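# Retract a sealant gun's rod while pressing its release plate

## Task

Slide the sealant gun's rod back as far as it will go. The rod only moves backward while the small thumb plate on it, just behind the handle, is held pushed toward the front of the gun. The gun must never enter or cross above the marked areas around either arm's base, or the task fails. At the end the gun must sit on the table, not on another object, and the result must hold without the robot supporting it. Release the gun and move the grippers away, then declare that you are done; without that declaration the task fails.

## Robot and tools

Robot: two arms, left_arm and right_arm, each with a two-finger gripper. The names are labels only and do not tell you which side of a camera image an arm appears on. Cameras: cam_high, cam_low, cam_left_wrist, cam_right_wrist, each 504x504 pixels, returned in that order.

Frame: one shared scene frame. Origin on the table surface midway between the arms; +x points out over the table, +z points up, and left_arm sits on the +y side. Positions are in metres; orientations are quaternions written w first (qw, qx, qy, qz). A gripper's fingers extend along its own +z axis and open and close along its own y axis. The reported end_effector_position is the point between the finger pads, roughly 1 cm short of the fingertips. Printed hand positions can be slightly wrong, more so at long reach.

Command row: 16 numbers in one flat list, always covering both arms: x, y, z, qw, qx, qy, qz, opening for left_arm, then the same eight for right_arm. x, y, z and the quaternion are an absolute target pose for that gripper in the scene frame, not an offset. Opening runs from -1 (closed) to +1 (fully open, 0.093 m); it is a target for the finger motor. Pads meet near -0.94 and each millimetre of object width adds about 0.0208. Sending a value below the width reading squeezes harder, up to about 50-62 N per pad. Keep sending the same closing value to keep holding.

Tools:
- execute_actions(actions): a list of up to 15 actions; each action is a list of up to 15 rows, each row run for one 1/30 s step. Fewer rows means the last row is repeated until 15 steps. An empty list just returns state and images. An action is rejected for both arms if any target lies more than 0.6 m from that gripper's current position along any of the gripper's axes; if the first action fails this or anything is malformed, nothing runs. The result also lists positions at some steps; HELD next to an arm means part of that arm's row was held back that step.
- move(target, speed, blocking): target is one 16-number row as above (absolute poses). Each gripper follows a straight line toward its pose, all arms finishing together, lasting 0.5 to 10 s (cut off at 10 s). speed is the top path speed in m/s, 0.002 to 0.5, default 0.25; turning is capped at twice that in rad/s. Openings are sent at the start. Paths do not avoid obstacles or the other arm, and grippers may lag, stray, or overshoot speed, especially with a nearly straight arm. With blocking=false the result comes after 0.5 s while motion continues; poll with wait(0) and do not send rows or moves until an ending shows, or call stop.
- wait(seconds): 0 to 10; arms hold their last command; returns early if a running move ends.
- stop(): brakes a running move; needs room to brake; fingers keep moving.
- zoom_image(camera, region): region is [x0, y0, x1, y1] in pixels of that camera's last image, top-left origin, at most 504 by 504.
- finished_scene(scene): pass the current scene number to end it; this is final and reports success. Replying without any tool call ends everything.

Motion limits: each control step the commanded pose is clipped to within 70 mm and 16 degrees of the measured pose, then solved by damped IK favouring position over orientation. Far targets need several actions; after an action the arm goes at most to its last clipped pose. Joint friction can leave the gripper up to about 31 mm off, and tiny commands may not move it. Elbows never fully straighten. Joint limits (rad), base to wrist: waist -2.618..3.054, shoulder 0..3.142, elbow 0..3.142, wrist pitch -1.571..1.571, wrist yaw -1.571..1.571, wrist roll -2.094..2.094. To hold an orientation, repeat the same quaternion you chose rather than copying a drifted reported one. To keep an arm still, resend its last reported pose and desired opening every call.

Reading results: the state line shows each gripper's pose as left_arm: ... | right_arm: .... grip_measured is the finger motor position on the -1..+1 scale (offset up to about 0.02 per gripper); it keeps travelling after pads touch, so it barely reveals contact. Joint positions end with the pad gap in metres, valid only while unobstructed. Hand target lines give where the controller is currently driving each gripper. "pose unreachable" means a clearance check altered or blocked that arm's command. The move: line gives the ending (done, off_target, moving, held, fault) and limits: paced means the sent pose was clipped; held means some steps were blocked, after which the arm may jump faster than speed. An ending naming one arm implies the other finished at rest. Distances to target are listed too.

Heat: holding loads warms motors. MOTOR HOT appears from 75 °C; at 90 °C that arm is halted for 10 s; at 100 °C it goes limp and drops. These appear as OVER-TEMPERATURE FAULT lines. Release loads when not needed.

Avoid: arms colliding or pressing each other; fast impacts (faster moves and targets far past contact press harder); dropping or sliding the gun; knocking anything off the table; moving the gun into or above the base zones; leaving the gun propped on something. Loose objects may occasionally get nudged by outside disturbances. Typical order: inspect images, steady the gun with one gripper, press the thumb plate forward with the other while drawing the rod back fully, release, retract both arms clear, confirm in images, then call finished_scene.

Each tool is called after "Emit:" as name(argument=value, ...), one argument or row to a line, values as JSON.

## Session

Emit:
execute_actions(
  actions=[],
)

Scene clock: 0.00 s.
left_arm: end_effector_position=(+0.2200, +0.5028, +0.2495) grip_measured=+1.000 end_effector_quat_wxyz=(+0.045, +0.767, -0.285, +0.573) | right_arm: end_effector_position=(+0.1151, -0.6354, +0.2602) grip_measured=+0.982 end_effector_quat_wxyz=(+0.616, +0.251, +0.651, -0.367)
Joint positions: left_arm=[ 1.292  1.398  1.184 -1.451  1.224 -1.193  0.093] | right_arm=[-1.421  1.397  0.66   0.772 -0.684 -0.148  0.092]
Joint velocities: left_arm=[-0.017 -0.007 -0.012 -0.007 -0.037 -0.037  0.   ] | right_arm=[ 0.007  0.007 -0.027 -0.037 -0.022 -0.066  0.002]
Hand target (left_arm): +0.220, +0.503, +0.250; +0.045, +0.767, -0.285, +0.573
Hand target (right_arm): +0.115, -0.635, +0.260; +0.616, +0.251, +0.651, -0.367

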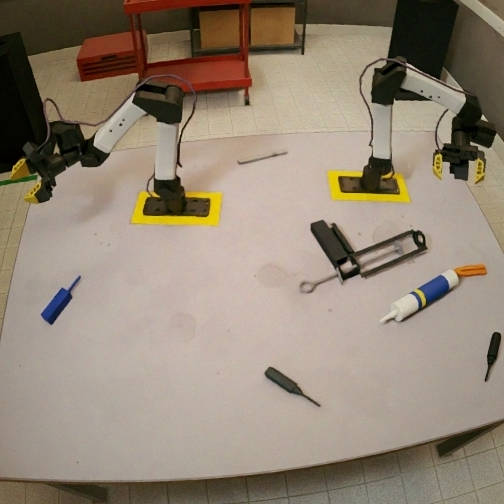

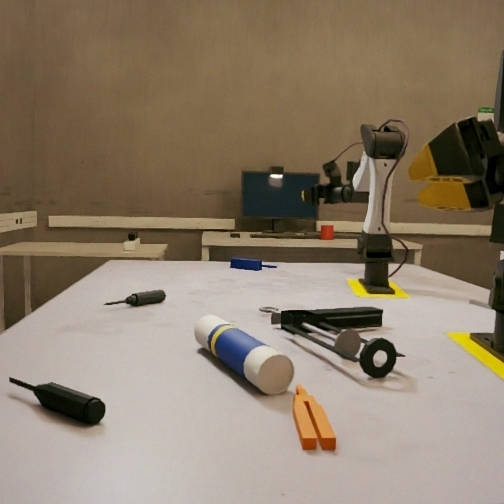

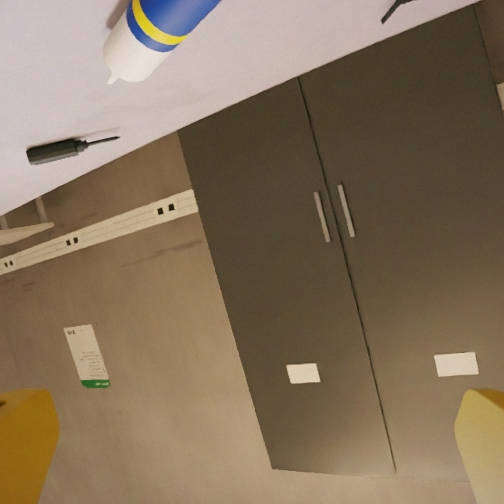

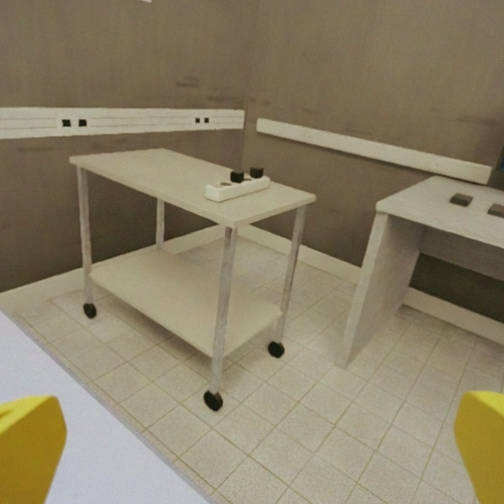

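Emit:
move(
  target=[0.293,0.232,0.13,0,-0.165,0.986,0,0.3,0.36,0.05,0.09,0.233,-0.733,0.563,0.304,0.4],
  speed=0.4,
)

action 0: the call puts the target (right_arm/x, right_arm/y, right_arm/z) 0.634 m from right_arm's end_effector_position in the last result along the gripper's own y axis as it stood there; a target may be at most 0.6 m away along each of those axes, so nothing of the call was run and nothing moved. Command a nearer target, and go on from there in a later call.

Emit:
move(
  target=[0.293,0.232,0.14,0,-0.165,0.986,0,0.3,0.36,-0.15,0.2,0.233,-0.733,0.563,0.304,0.4],
  speed=0.4,
)

Emit:
move(
  target=[0.293,0.232,0.12,0,-0.165,0.986,0,0.3,0.36,0.06,0.075,0.233,-0.733,0.563,0.304,0.4],
)

Scene clock: 16.80 s.
left_arm: end_effector_position=(+0.2843, +0.2363, +0.1384) grip_measured=+0.302 end_effector_quat_wxyz=(+0.001, -0.174, +0.985, +0.001) | right_arm: end_effector_position=(+0.3562, -0.1439, +0.1984) grip_measured=+0.403 end_effector_quat_wxyz=(-0.301, +0.726, -0.567, -0.244)
Joint positions: left_arm=[-0.298  1.759  1.55  -1.362 -0.003 -0.77   0.06 ] | right_arm=[ 0.078  1.882  1.741 -1.541 -0.79  -1.953  0.065]
Joint velocities: left_arm=[-0.002 -0.007 -0.007 -0.051 -0.022 -0.081  0.   ] | right_arm=[ 0.012 -0.007 -0.002  0.022  0.051  0.022 -0.   ]
Hand target (left_arm): +0.288, +0.235, +0.142; +0.005, -0.169, +0.986, +0.005
Hand target (right_arm): +0.357, -0.144, +0.194; -0.288, +0.725, -0.573, -0.252
Off the commanded pose (left_arm): 0.010 m, 1 deg.
Off the commanded pose (right_arm): 0.007 m, 10 deg.
joint sent to its limit (right arm) — the command would take joint 4 (wrist pitch) past its lower limit, so that joint was sent only as far as its limit.
move: off_target (right_arm); limits=paced

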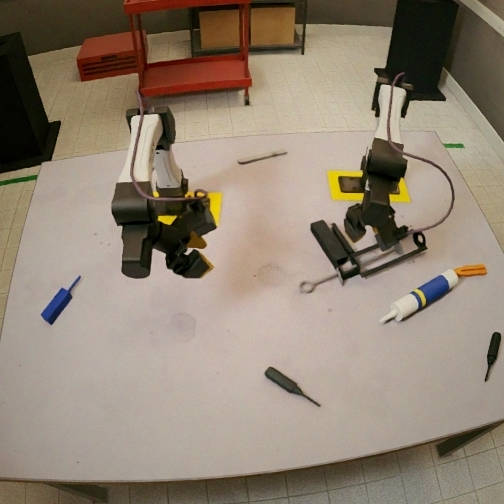

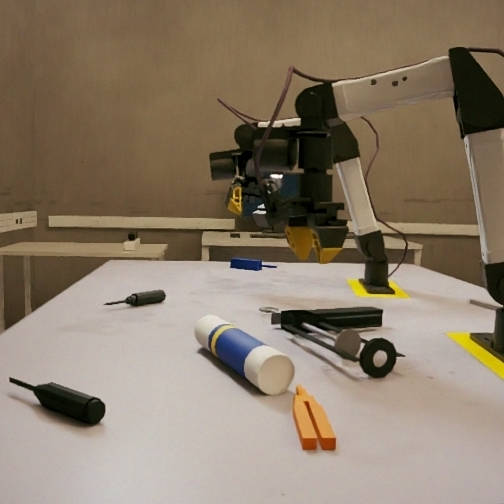

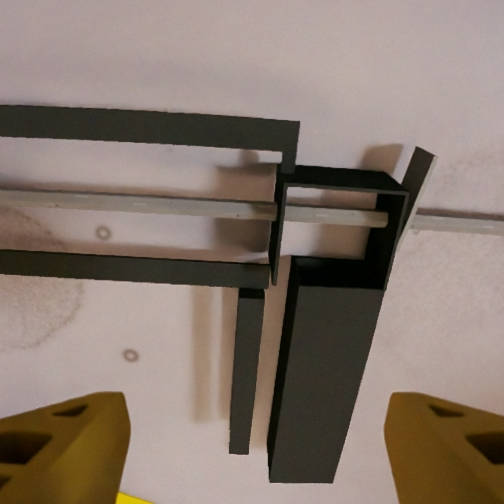

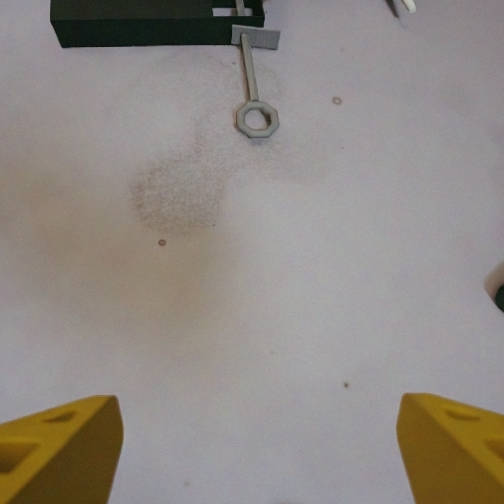

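Scene clock: 18.40 s.
left_arm: end_effector_position=(+0.2965, +0.2309, +0.1316) grip_measured=+0.302 end_effector_quat_wxyz=(+0.014, -0.168, +0.986, -0.007) | right_arm: end_effector_position=(+0.3498, +0.0604, +0.0768) grip_measured=+0.403 end_effector_quat_wxyz=(-0.232, +0.730, -0.560, -0.316)
Joint positions: left_arm=[-0.298  1.782  1.55  -1.309 -0.004 -0.758  0.06 ] | right_arm=[ 0.617  2.105  1.566 -0.863 -0.791 -1.315  0.065]
Joint velocities: left_arm=[-0.002  0.012  0.002 -0.037  0.037 -0.022  0.   ] | right_arm=[-0.007 -0.027  0.012  0.022 -0.007  0.051 -0.   ]
Hand target (left_arm): +0.293, +0.232, +0.120; +0.000, -0.165, +0.986, +0.000
Hand target (right_arm): +0.357, +0.063, +0.076; -0.238, +0.731, -0.561, -0.309
Off the commanded pose (left_arm): 0.012 m, 2 deg.
Off the commanded pose (right_arm): 0.010 m, 1 deg.
move: off_target (left_arm)

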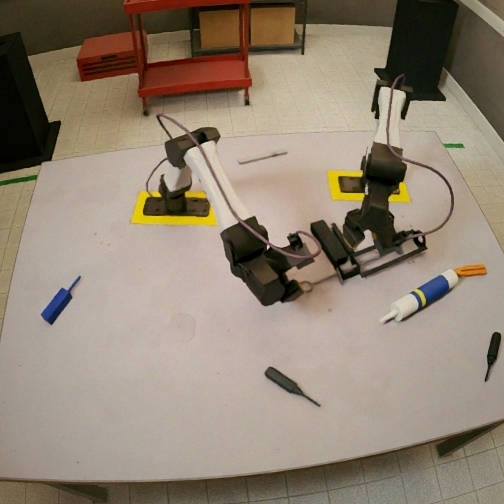

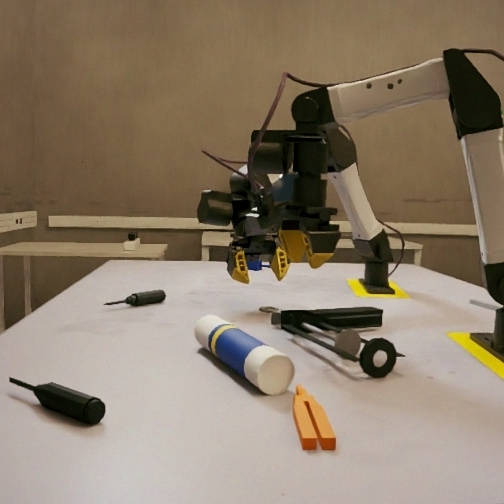

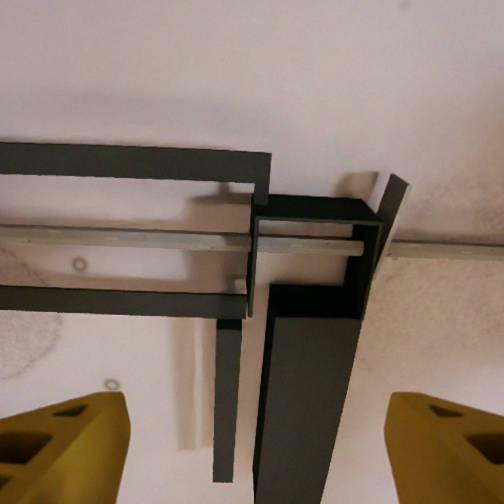

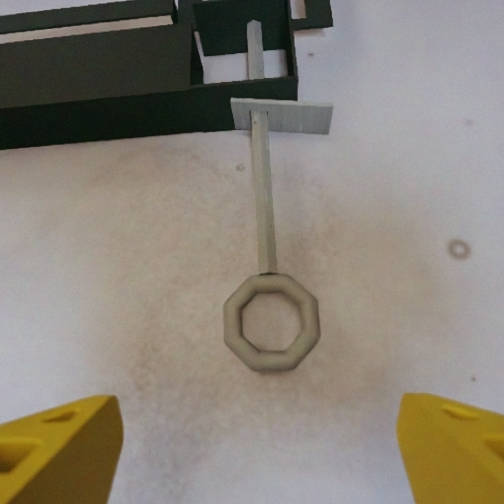

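Emit:
move(
  target=[0.345,0.195,0.075,-0.01,-0.165,0.984,0.06,-0.15,0.356,0.072,0.05,0.233,-0.733,0.563,0.304,0.4],
  speed=0.1,
)

Scene clock: 28.33 s.
left_arm: end_effector_position=(+0.3421, +0.1965, +0.0730) grip_measured=-0.148 end_effector_quat_wxyz=(-0.014, -0.165, +0.985, +0.057) | right_arm: end_effector_position=(+0.3615, +0.0718, +0.0671) grip_measured=+0.403 end_effector_quat_wxyz=(-0.250, +0.733, -0.556, -0.302)
Joint positions: left_arm=[-0.361  2.136  1.807 -1.333 -0.074 -0.819  0.038] | right_arm=[ 0.632  2.134  1.566 -0.767 -0.778 -1.283  0.065]
Joint velocities: left_arm=[-0.027 -0.002  0.002 -0.081 -0.022  0.007 -0.   ] | right_arm=[-0.002  0.022  0.007 -0.007 -0.007 -0.066 -0.001]
Hand target (left_arm): +0.345, +0.194, +0.076; -0.009, -0.165, +0.984, +0.060
Hand target (right_arm): +0.356, +0.072, +0.050; -0.233, +0.733, -0.563, -0.304
Off the commanded pose (left_arm): 0.004 m, 1 deg.
Off the commanded pose (right_arm): 0.018 m, 2 deg.
move: off_target (right_arm)

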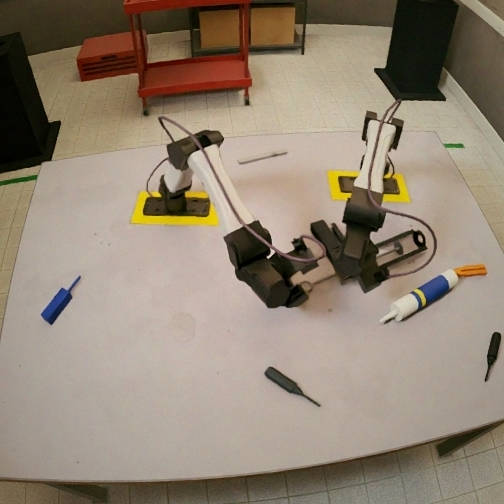

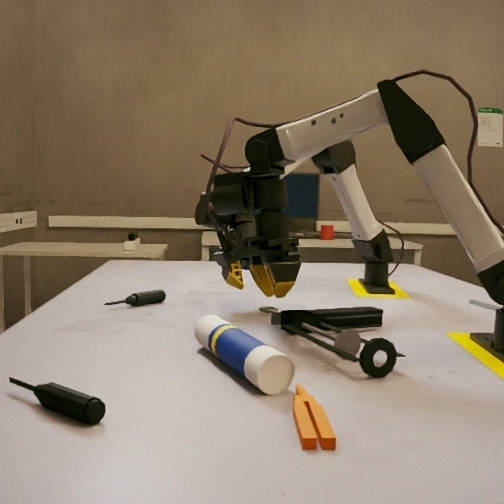

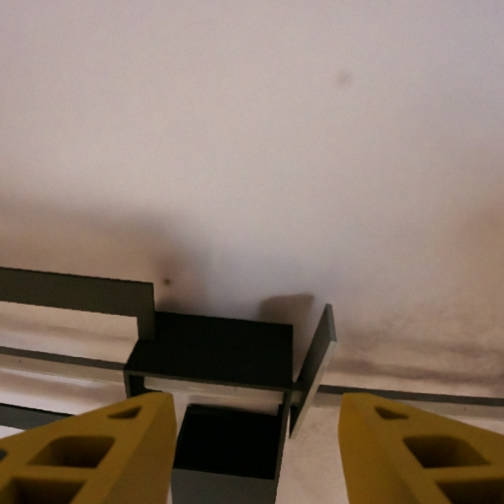

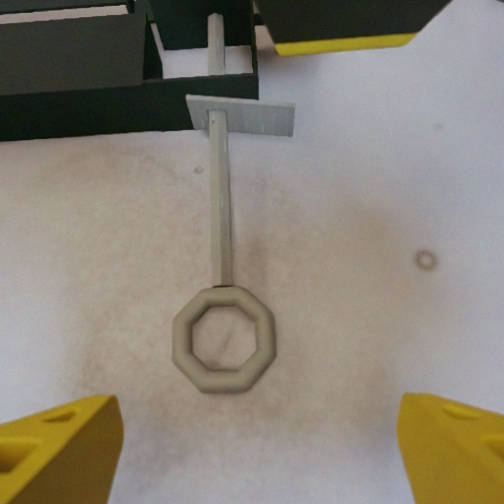

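Emit:
move(
  target=[0.345,0.19,0.07,-0.008,-0.135,0.989,0.06,-0.15,0.342,0.092,0.012,0.233,-0.733,0.563,0.304,0.4],
  speed=0.06,
)

Scene clock: 35.57 s.
left_arm: end_effector_position=(+0.3407, +0.1938, +0.0730) grip_measured=-0.148 end_effector_quat_wxyz=(-0.014, -0.142, +0.988, +0.058) | right_arm: end_effector_position=(+0.3477, +0.0926, +0.0277) grip_measured=+0.403 end_effector_quat_wxyz=(-0.248, +0.733, -0.556, -0.304)
Joint positions: left_arm=[-0.37   2.136  1.807 -1.333 -0.077 -0.781  0.038] | right_arm=[ 0.692  2.176  1.461 -0.569 -0.765 -1.205  0.065]
Joint velocities: left_arm=[ 0.002 -0.002  0.017 -0.066  0.022 -0.066 -0.   ] | right_arm=[ 0.002 -0.022  0.007  0.022  0.007 -0.007  0.   ]
Hand target (left_arm): +0.345, +0.190, +0.070; -0.008, -0.135, +0.989, +0.060
Hand target (right_arm): +0.342, +0.092, +0.012; -0.233, +0.732, -0.563, -0.305
Off the commanded pose (left_arm): 0.006 m, 1 deg.
Off the commanded pose (right_arm): 0.017 m, 2 deg.
move: off_target (right_arm)

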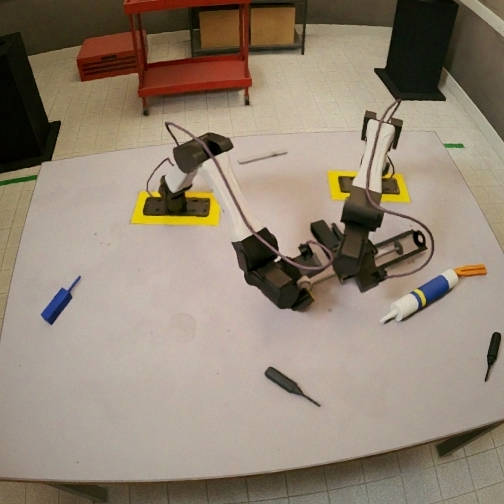

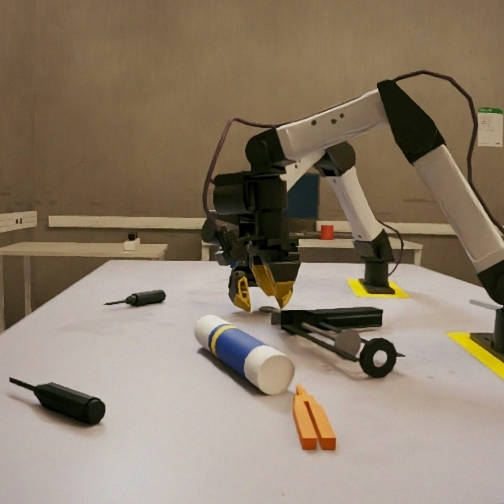

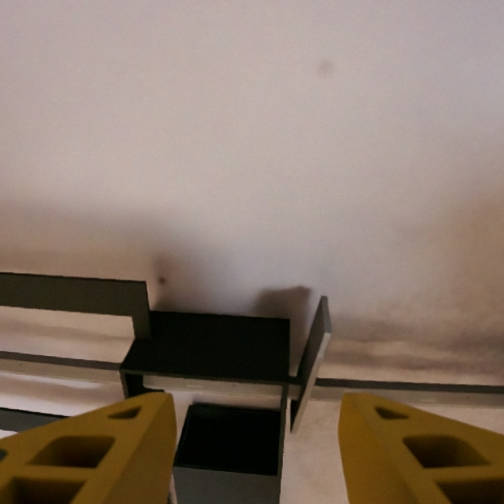

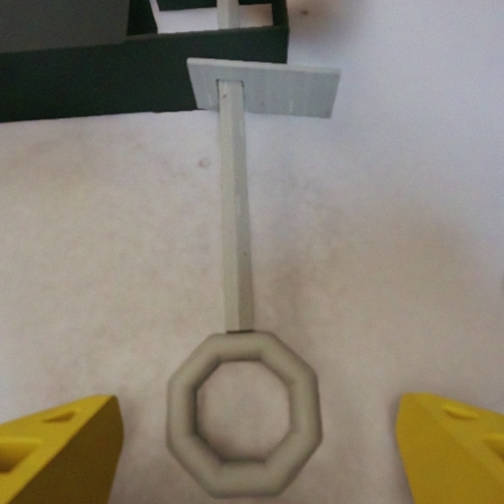

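Emit:
move(
  target=[0.345,0.19,0.07,-0.008,-0.135,0.989,0.06,-0.15,0.336,0.098,0.002,0.233,-0.733,0.563,0.304,0.4],
  speed=0.04,
)

Emit:
move(
  target=[0.347,0.188,0.04,-0.008,-0.135,0.989,0.06,-0.15,0.336,0.098,0.002,0.233,-0.733,0.563,0.304,-0.5],
  speed=0.04,
)

Scene clock: 39.00 s.
left_arm: end_effector_position=(+0.3407, +0.1938, +0.0730) grip_measured=-0.148 end_effector_quat_wxyz=(-0.014, -0.141, +0.988, +0.058) | right_arm: end_effector_position=(+0.3429, +0.0989, +0.0217) grip_measured=+0.403 end_effector_quat_wxyz=(-0.252, +0.734, -0.554, -0.302)
Joint positions: left_arm=[-0.37   2.136  1.807 -1.333 -0.077 -0.781  0.038] | right_arm=[ 0.71   2.176  1.431 -0.514 -0.76  -1.181  0.065]
Joint velocities: left_arm=[ 0.012  0.007  0.012 -0.007 -0.095 -0.066 -0.   ] | right_arm=[-0.022  0.012  0.027  0.066  0.007 -0.022  0.   ]
Hand target (left_arm): +0.345, +0.190, +0.070; -0.008, -0.135, +0.989, +0.060
Hand target (right_arm): +0.336, +0.098, +0.002; -0.233, +0.733, -0.562, -0.304
Off the commanded pose (left_arm): 0.006 m, 1 deg.
Off the commanded pose (right_arm): 0.021 m, 2 deg.
move: off_target (right_arm)

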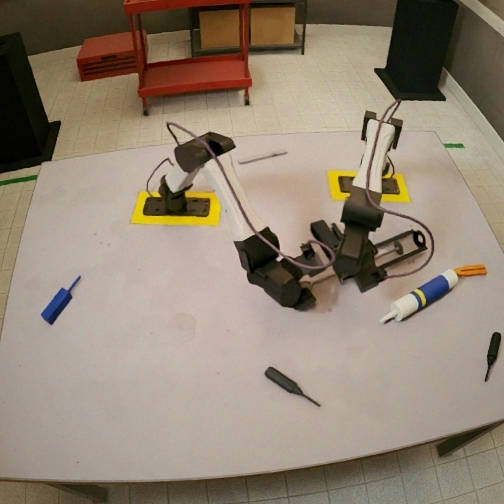

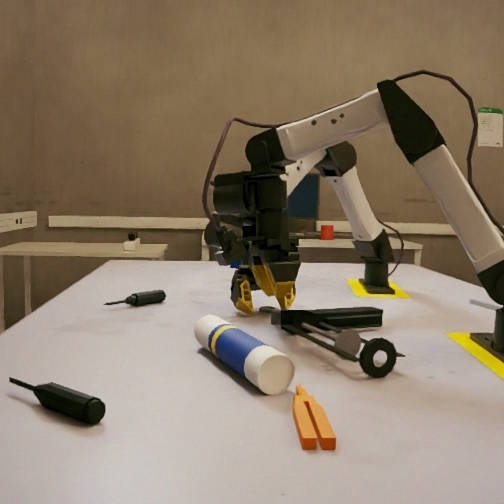

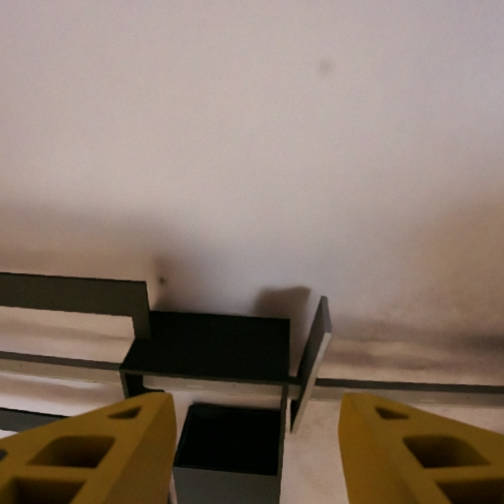

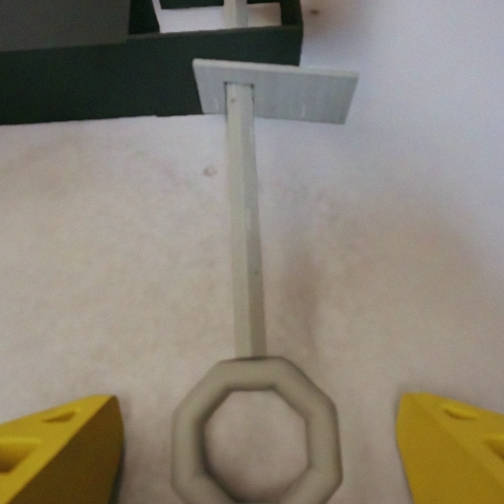

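Scene clock: 40.23 s.
left_arm: end_effector_position=(+0.3529, +0.1873, +0.0515) grip_measured=-0.148 end_effector_quat_wxyz=(+0.000, -0.142, +0.989, +0.048) | right_arm: end_effector_position=(+0.3429, +0.0989, +0.0218) grip_measured=-0.392 end_effector_quat_wxyz=(-0.252, +0.734, -0.554, -0.302)
Joint positions: left_arm=[-0.37   2.17   1.776 -1.234 -0.077 -0.781  0.038] | right_arm=[ 0.71   2.176  1.431 -0.514 -0.76  -1.182  0.026]
Joint velocities: left_arm=[-0.002 -0.002 -0.017 -0.022  0.037 -0.051  0.001] | right_arm=[ 0.022 -0.012 -0.017 -0.066 -0.007 -0.007  0.   ]
Hand target (left_arm): +0.347, +0.188, +0.040; -0.008, -0.135, +0.989, +0.060
Hand target (right_arm): +0.336, +0.098, +0.002; -0.233, +0.733, -0.563, -0.304
Off the commanded pose (left_arm): 0.013 m, 2 deg.
Off the commanded pose (right_arm): 0.021 m, 2 deg.
move: off_target (left_arm, right_arm)

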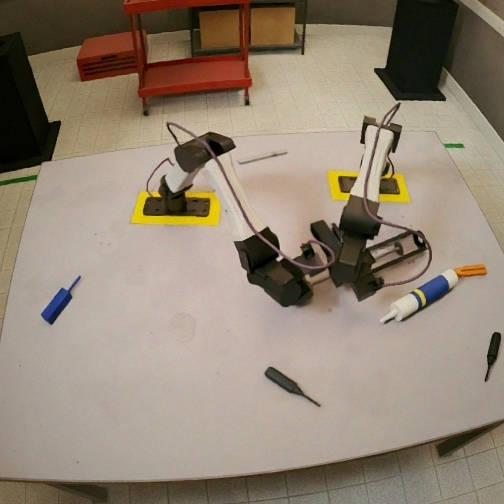

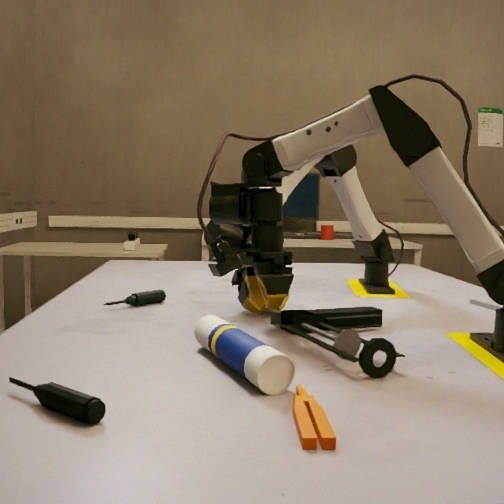

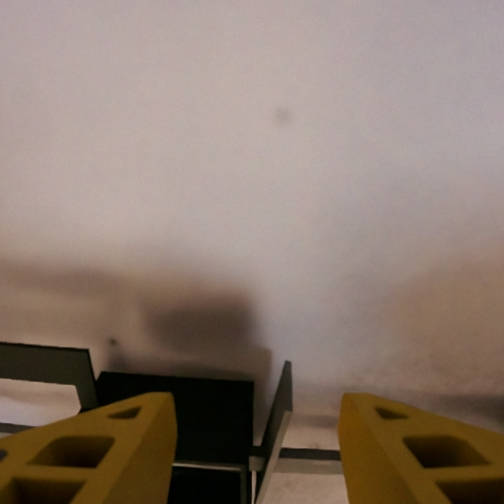

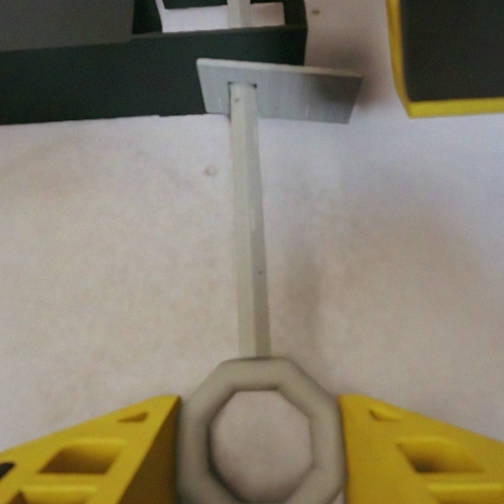

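Emit:
move(
  target=[0.331,0.192,0.052,-0.008,-0.135,0.989,0.06,-0.15,0.343,0.098,0.018,0.25,-0.734,0.554,0.302,-0.5],
  speed=0.04,
)

Emit:
move(
  target=[0.331,0.192,0.027,-0.008,-0.135,0.989,0.06,-0.15,0.343,0.098,0.018,0.25,-0.734,0.554,0.302,-0.5],
  speed=0.03,
)

Scene clock: 44.50 s.
left_arm: end_effector_position=(+0.3376, +0.1901, +0.0542) grip_measured=-0.148 end_effector_quat_wxyz=(-0.005, -0.136, +0.989, +0.052) | right_arm: end_effector_position=(+0.3429, +0.0989, +0.0218) grip_measured=-0.392 end_effector_quat_wxyz=(-0.252, +0.734, -0.553, -0.302)
Joint positions: left_arm=[-0.383  2.121  1.71  -1.231 -0.077 -0.782  0.038] | right_arm=[ 0.71   2.176  1.431 -0.514 -0.76  -1.183  0.026]
Joint velocities: left_arm=[ 0.007  0.007  0.002  0.007  0.007 -0.007  0.   ] | right_arm=[ 0.032 -0.002 -0.017 -0.022 -0.007  0.139  0.001]
Hand target (left_arm): +0.331, +0.192, +0.052; -0.008, -0.135, +0.989, +0.060
Hand target (right_arm): +0.343, +0.098, +0.018; -0.250, +0.734, -0.554, -0.302
Off the commanded pose (left_arm): 0.007 m, 1 deg.
Off the commanded pose (right_arm): 0.004 m, 0 deg.
move: done

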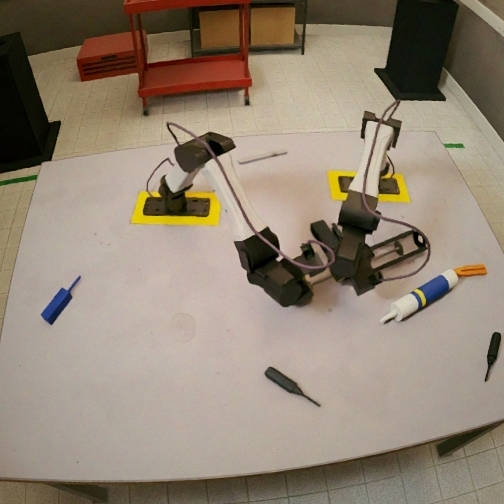

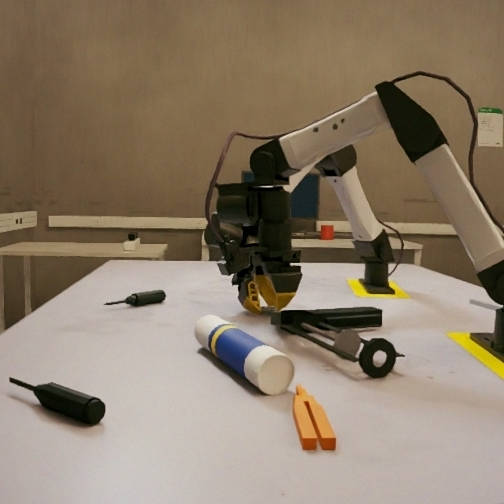

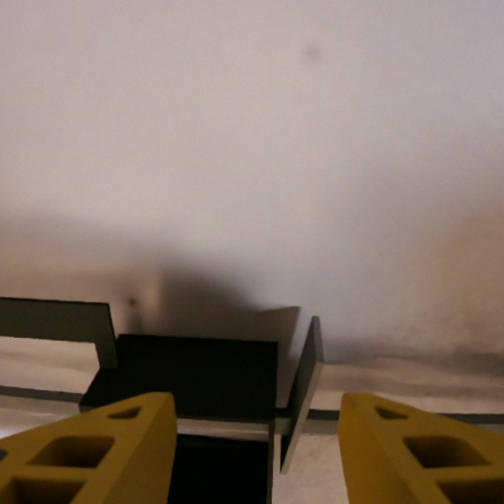

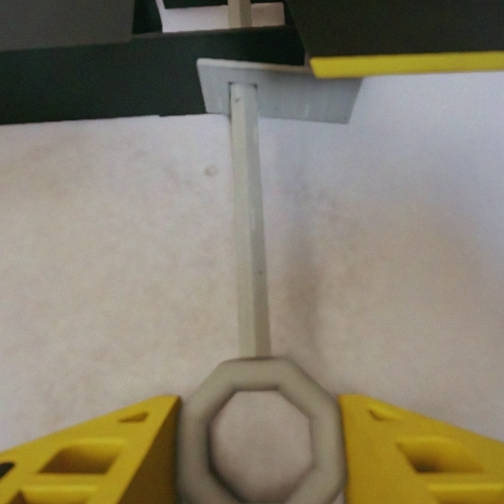

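Scene clock: 45.70 s.
left_arm: end_effector_position=(+0.3376, +0.1904, +0.0379) grip_measured=-0.148 end_effector_quat_wxyz=(+0.000, -0.137, +0.989, +0.049) | right_arm: end_effector_position=(+0.3429, +0.0989, +0.0218) grip_measured=-0.392 end_effector_quat_wxyz=(-0.252, +0.734, -0.553, -0.302)
Joint positions: left_arm=[-0.383  2.121  1.645 -1.152 -0.079 -0.782  0.038] | right_arm=[ 0.71   2.176  1.431 -0.514 -0.76  -1.183  0.026]
Joint velocities: left_arm=[-0.022 -0.007 -0.007 -0.007  0.037  0.066 -0.   ] | right_arm=[ 0.007  0.017  0.002 -0.022 -0.051 -0.007 -0.   ]
Hand target (left_arm): +0.331, +0.192, +0.027; -0.008, -0.135, +0.989, +0.060
Hand target (right_arm): +0.343, +0.098, +0.018; -0.250, +0.734, -0.554, -0.302
Off the commanded pose (left_arm): 0.013 m, 2 deg.
Off the commanded pose (right_arm): 0.004 m, 0 deg.
move: off_target (left_arm)

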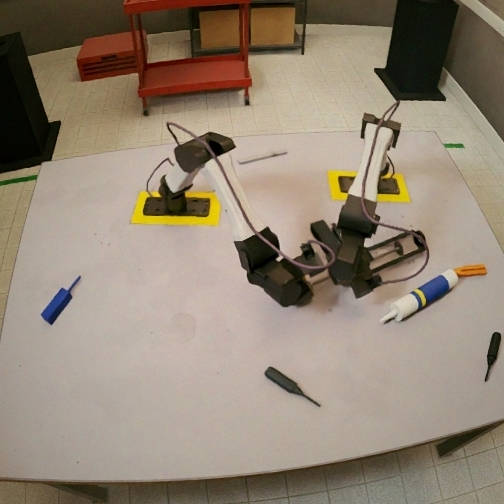

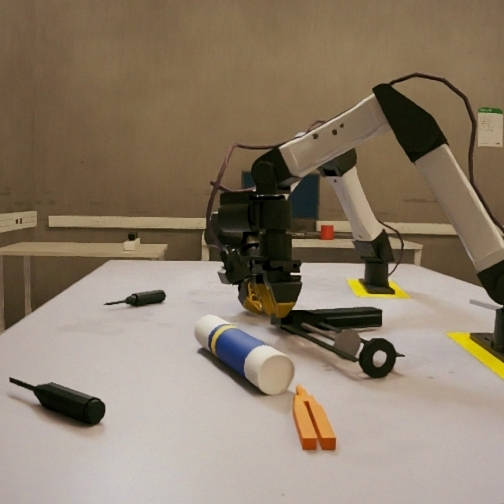

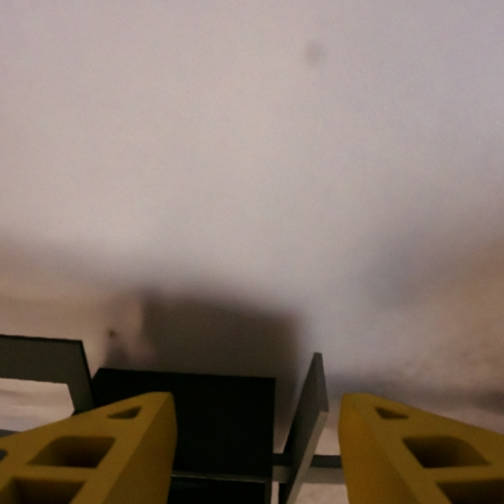

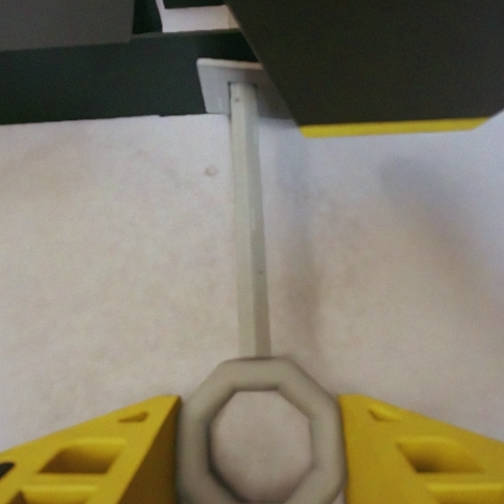

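Emit:
move(
  target=[0.319,0.193,0.056,-0.008,-0.135,0.989,0.06,-0.15,0.343,0.098,0.018,0.25,-0.734,0.554,0.302,-0.5],
  speed=0.04,
)

Emit:
move(
  target=[0.319,0.192,0.022,-0.008,-0.135,0.989,0.06,-0.15,0.343,0.098,0.018,0.25,-0.734,0.554,0.302,-0.5],
  speed=0.03,
)

Scene clock: 50.00 s.
left_arm: end_effector_position=(+0.3263, +0.1912, +0.0560) grip_measured=-0.148 end_effector_quat_wxyz=(-0.002, -0.136, +0.989, +0.052) | right_arm: end_effector_position=(+0.3429, +0.0989, +0.0218) grip_measured=-0.392 end_effector_quat_wxyz=(-0.252, +0.734, -0.553, -0.302)
Joint positions: left_arm=[-0.395  2.074  1.645 -1.208 -0.079 -0.794  0.038] | right_arm=[ 0.71   2.176  1.431 -0.514 -0.76  -1.183  0.026]
Joint velocities: left_arm=[ 0.012 -0.007  0.002 -0.007 -0.007 -0.022  0.   ] | right_arm=[-0.007 -0.002 -0.012  0.051  0.051  0.051  0.   ]
Hand target (left_arm): +0.319, +0.193, +0.056; -0.008, -0.135, +0.989, +0.060
Hand target (right_arm): +0.343, +0.098, +0.018; -0.250, +0.734, -0.554, -0.302
Off the commanded pose (left_arm): 0.008 m, 1 deg.
Off the commanded pose (right_arm): 0.004 m, 0 deg.
move: done

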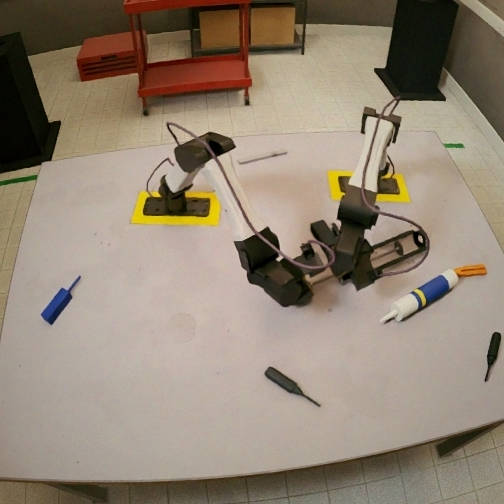

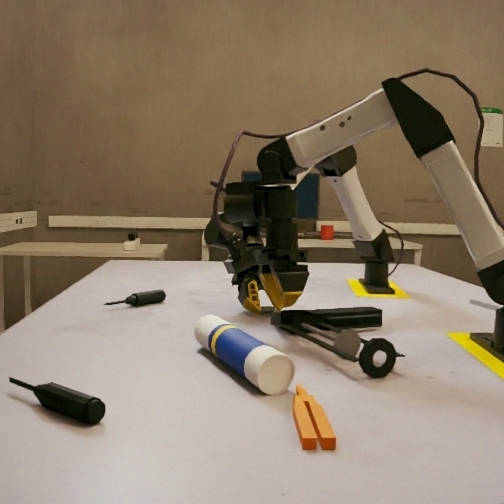

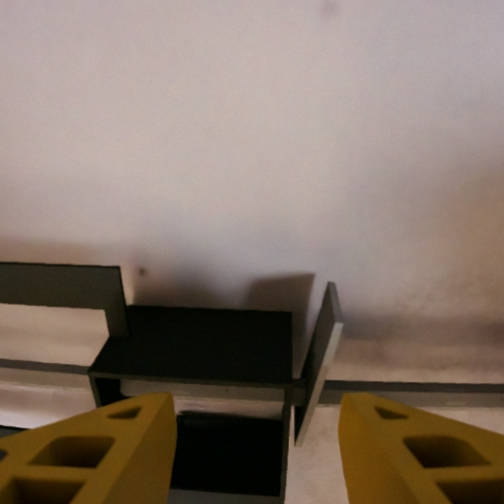

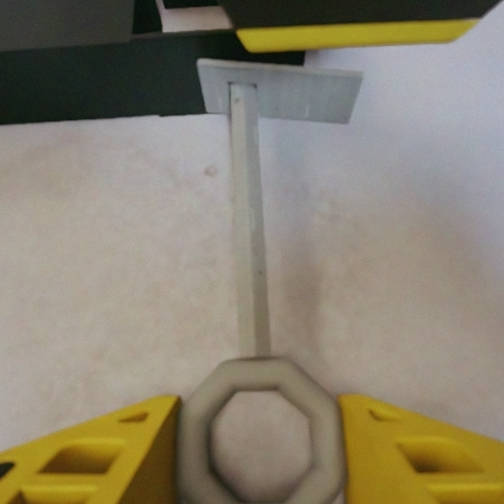

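Scene clock: 51.40 s.
left_arm: end_effector_position=(+0.3268, +0.1910, +0.0435) grip_measured=-0.148 end_effector_quat_wxyz=(+0.006, -0.136, +0.989, +0.052) | right_arm: end_effector_position=(+0.3429, +0.0989, +0.0218) grip_measured=-0.392 end_effector_quat_wxyz=(-0.252, +0.734, -0.553, -0.302)
Joint positions: left_arm=[-0.399  2.074  1.594 -1.145 -0.089 -0.798  0.038] | right_arm=[ 0.71   2.176  1.431 -0.514 -0.76  -1.183  0.026]
Joint velocities: left_arm=[ 0.002  0.002  0.012 -0.081 -0.066  0.022 -0.   ] | right_arm=[ 0.017  0.007 -0.012  0.007 -0.022  0.022  0.001]
Hand target (left_arm): +0.318, +0.193, +0.023; -0.008, -0.135, +0.989, +0.061
Hand target (right_arm): +0.343, +0.098, +0.018; -0.250, +0.734, -0.554, -0.302
Off the commanded pose (left_arm): 0.023 m, 2 deg.
Off the commanded pose (right_arm): 0.004 m, 0 deg.
move: off_target (left_arm)

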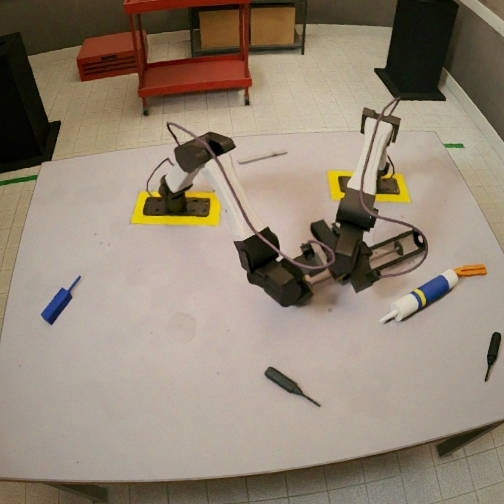

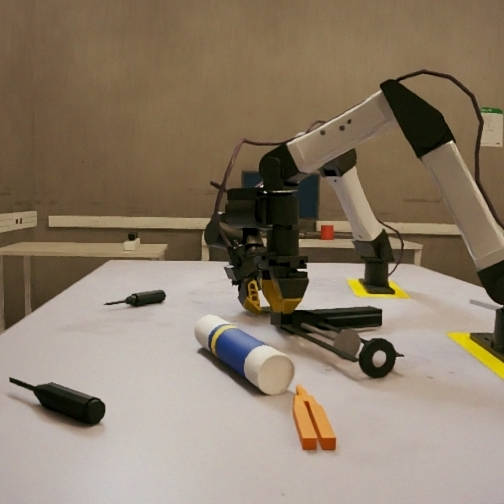

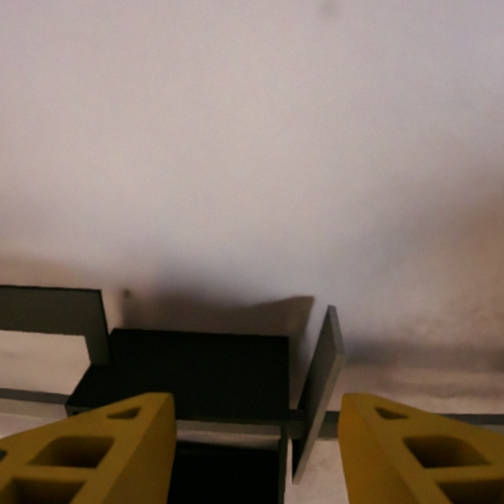

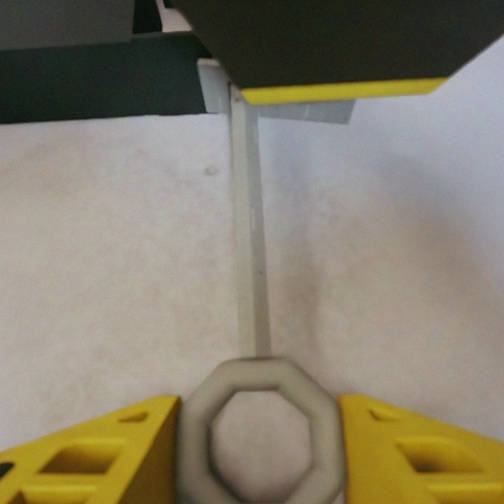

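Emit:
move(
  target=[0.333,0.183,0.052,-0.008,-0.135,0.989,0.06,-0.15,0.343,0.098,0.018,0.25,-0.734,0.554,0.302,-0.5],
  speed=0.03,
)

Emit:
move(
  target=[0.326,0.184,0.022,-0.008,-0.135,0.989,0.06,-0.15,0.343,0.098,0.018,0.25,-0.734,0.554,0.302,-0.5],
  speed=0.03,
)

Scene clock: 54.17 s.
left_arm: end_effector_position=(+0.3331, +0.1874, +0.0518) grip_measured=-0.148 end_effector_quat_wxyz=(-0.003, -0.136, +0.989, +0.059) | right_arm: end_effector_position=(+0.3429, +0.0989, +0.0218) grip_measured=-0.392 end_effector_quat_wxyz=(-0.252, +0.734, -0.553, -0.302)
Joint positions: left_arm=[-0.399  2.117  1.693 -1.223 -0.089 -0.8    0.038] | right_arm=[ 0.71   2.176  1.431 -0.514 -0.76  -1.183  0.026]
Joint velocities: left_arm=[-0.007  0.027 -0.012 -0.11   0.051 -0.066 -0.   ] | right_arm=[ 0.012 -0.012  0.002  0.007  0.051 -0.022 -0.001]
Hand target (left_arm): +0.333, +0.183, +0.052; -0.007, -0.135, +0.989, +0.060
Hand target (right_arm): +0.343, +0.098, +0.018; -0.250, +0.734, -0.554, -0.302
Off the commanded pose (left_arm): 0.004 m, 1 deg.
Off the commanded pose (right_arm): 0.004 m, 0 deg.
move: done

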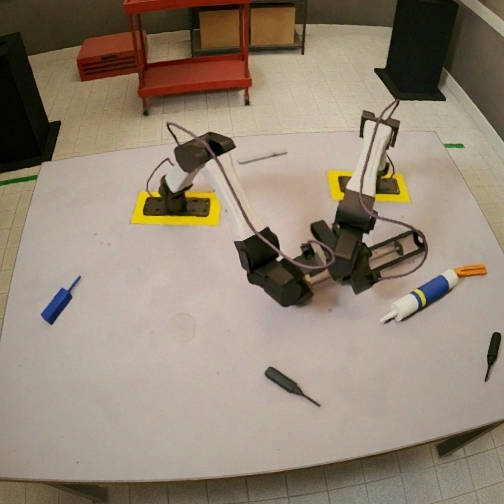

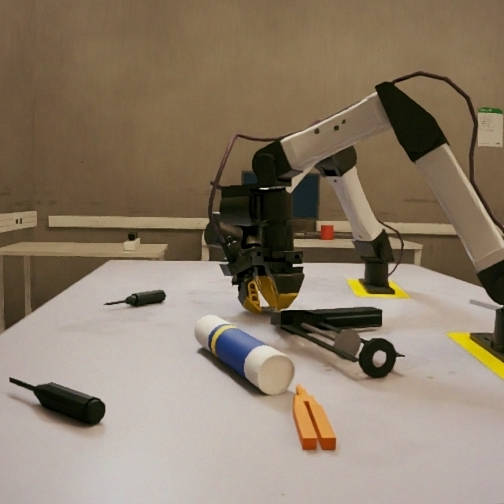

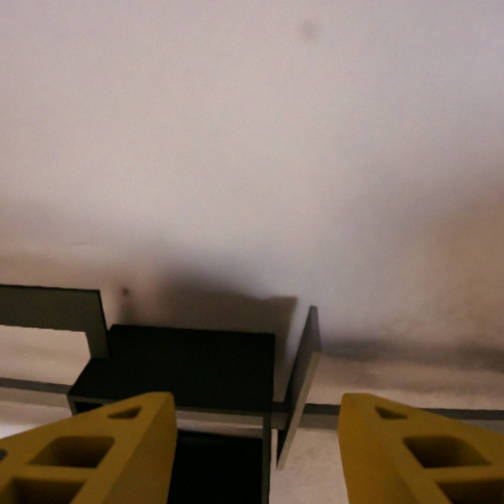

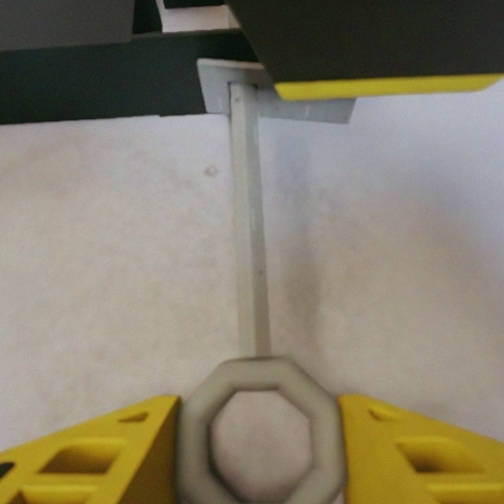

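Scene clock: 55.43 s.
left_arm: end_effector_position=(+0.3386, +0.1850, +0.0378) grip_measured=-0.148 end_effector_quat_wxyz=(+0.013, -0.139, +0.989, +0.050) | right_arm: end_effector_position=(+0.3429, +0.0989, +0.0218) grip_measured=-0.392 end_effector_quat_wxyz=(-0.252, +0.734, -0.553, -0.302)
Joint positions: left_arm=[-0.4    2.117  1.638 -1.132 -0.095 -0.803  0.038] | right_arm=[ 0.71   2.176  1.431 -0.514 -0.76  -1.183  0.026]
Joint velocities: left_arm=[ 0.007  0.022 -0.007  0.095  0.022 -0.037 -0.001] | right_arm=[ 0.007  0.007  0.002  0.007 -0.007 -0.037 -0.001]
Hand target (left_arm): +0.326, +0.185, +0.023; -0.008, -0.135, +0.989, +0.060
Hand target (right_arm): +0.343, +0.098, +0.018; -0.250, +0.734, -0.554, -0.302
Off the commanded pose (left_arm): 0.020 m, 3 deg.
Off the commanded pose (right_arm): 0.004 m, 0 deg.
move: off_target (left_arm)

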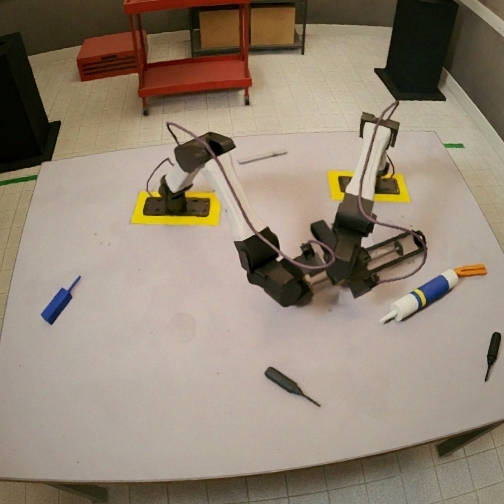

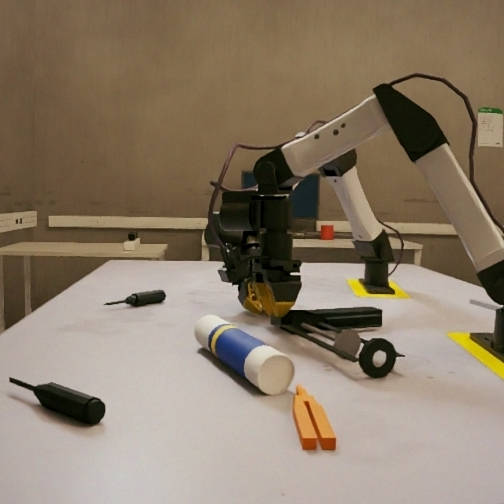

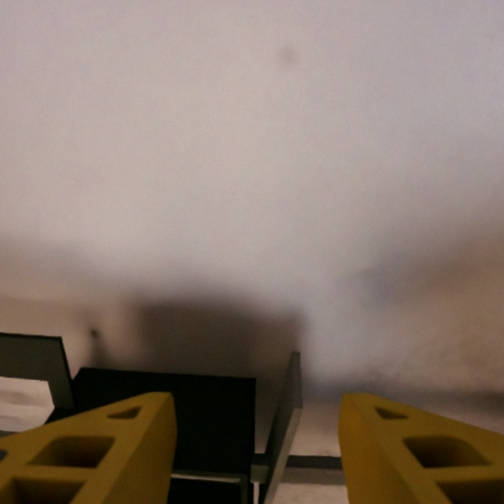

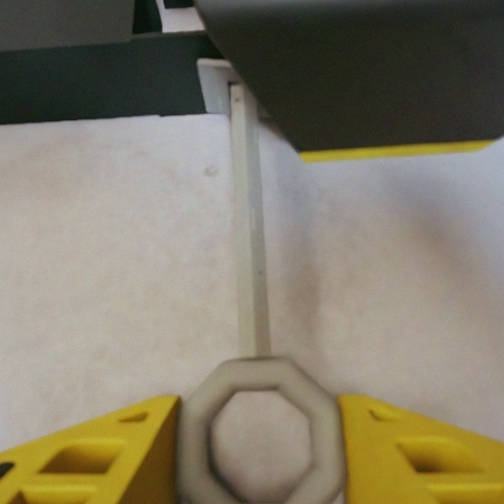

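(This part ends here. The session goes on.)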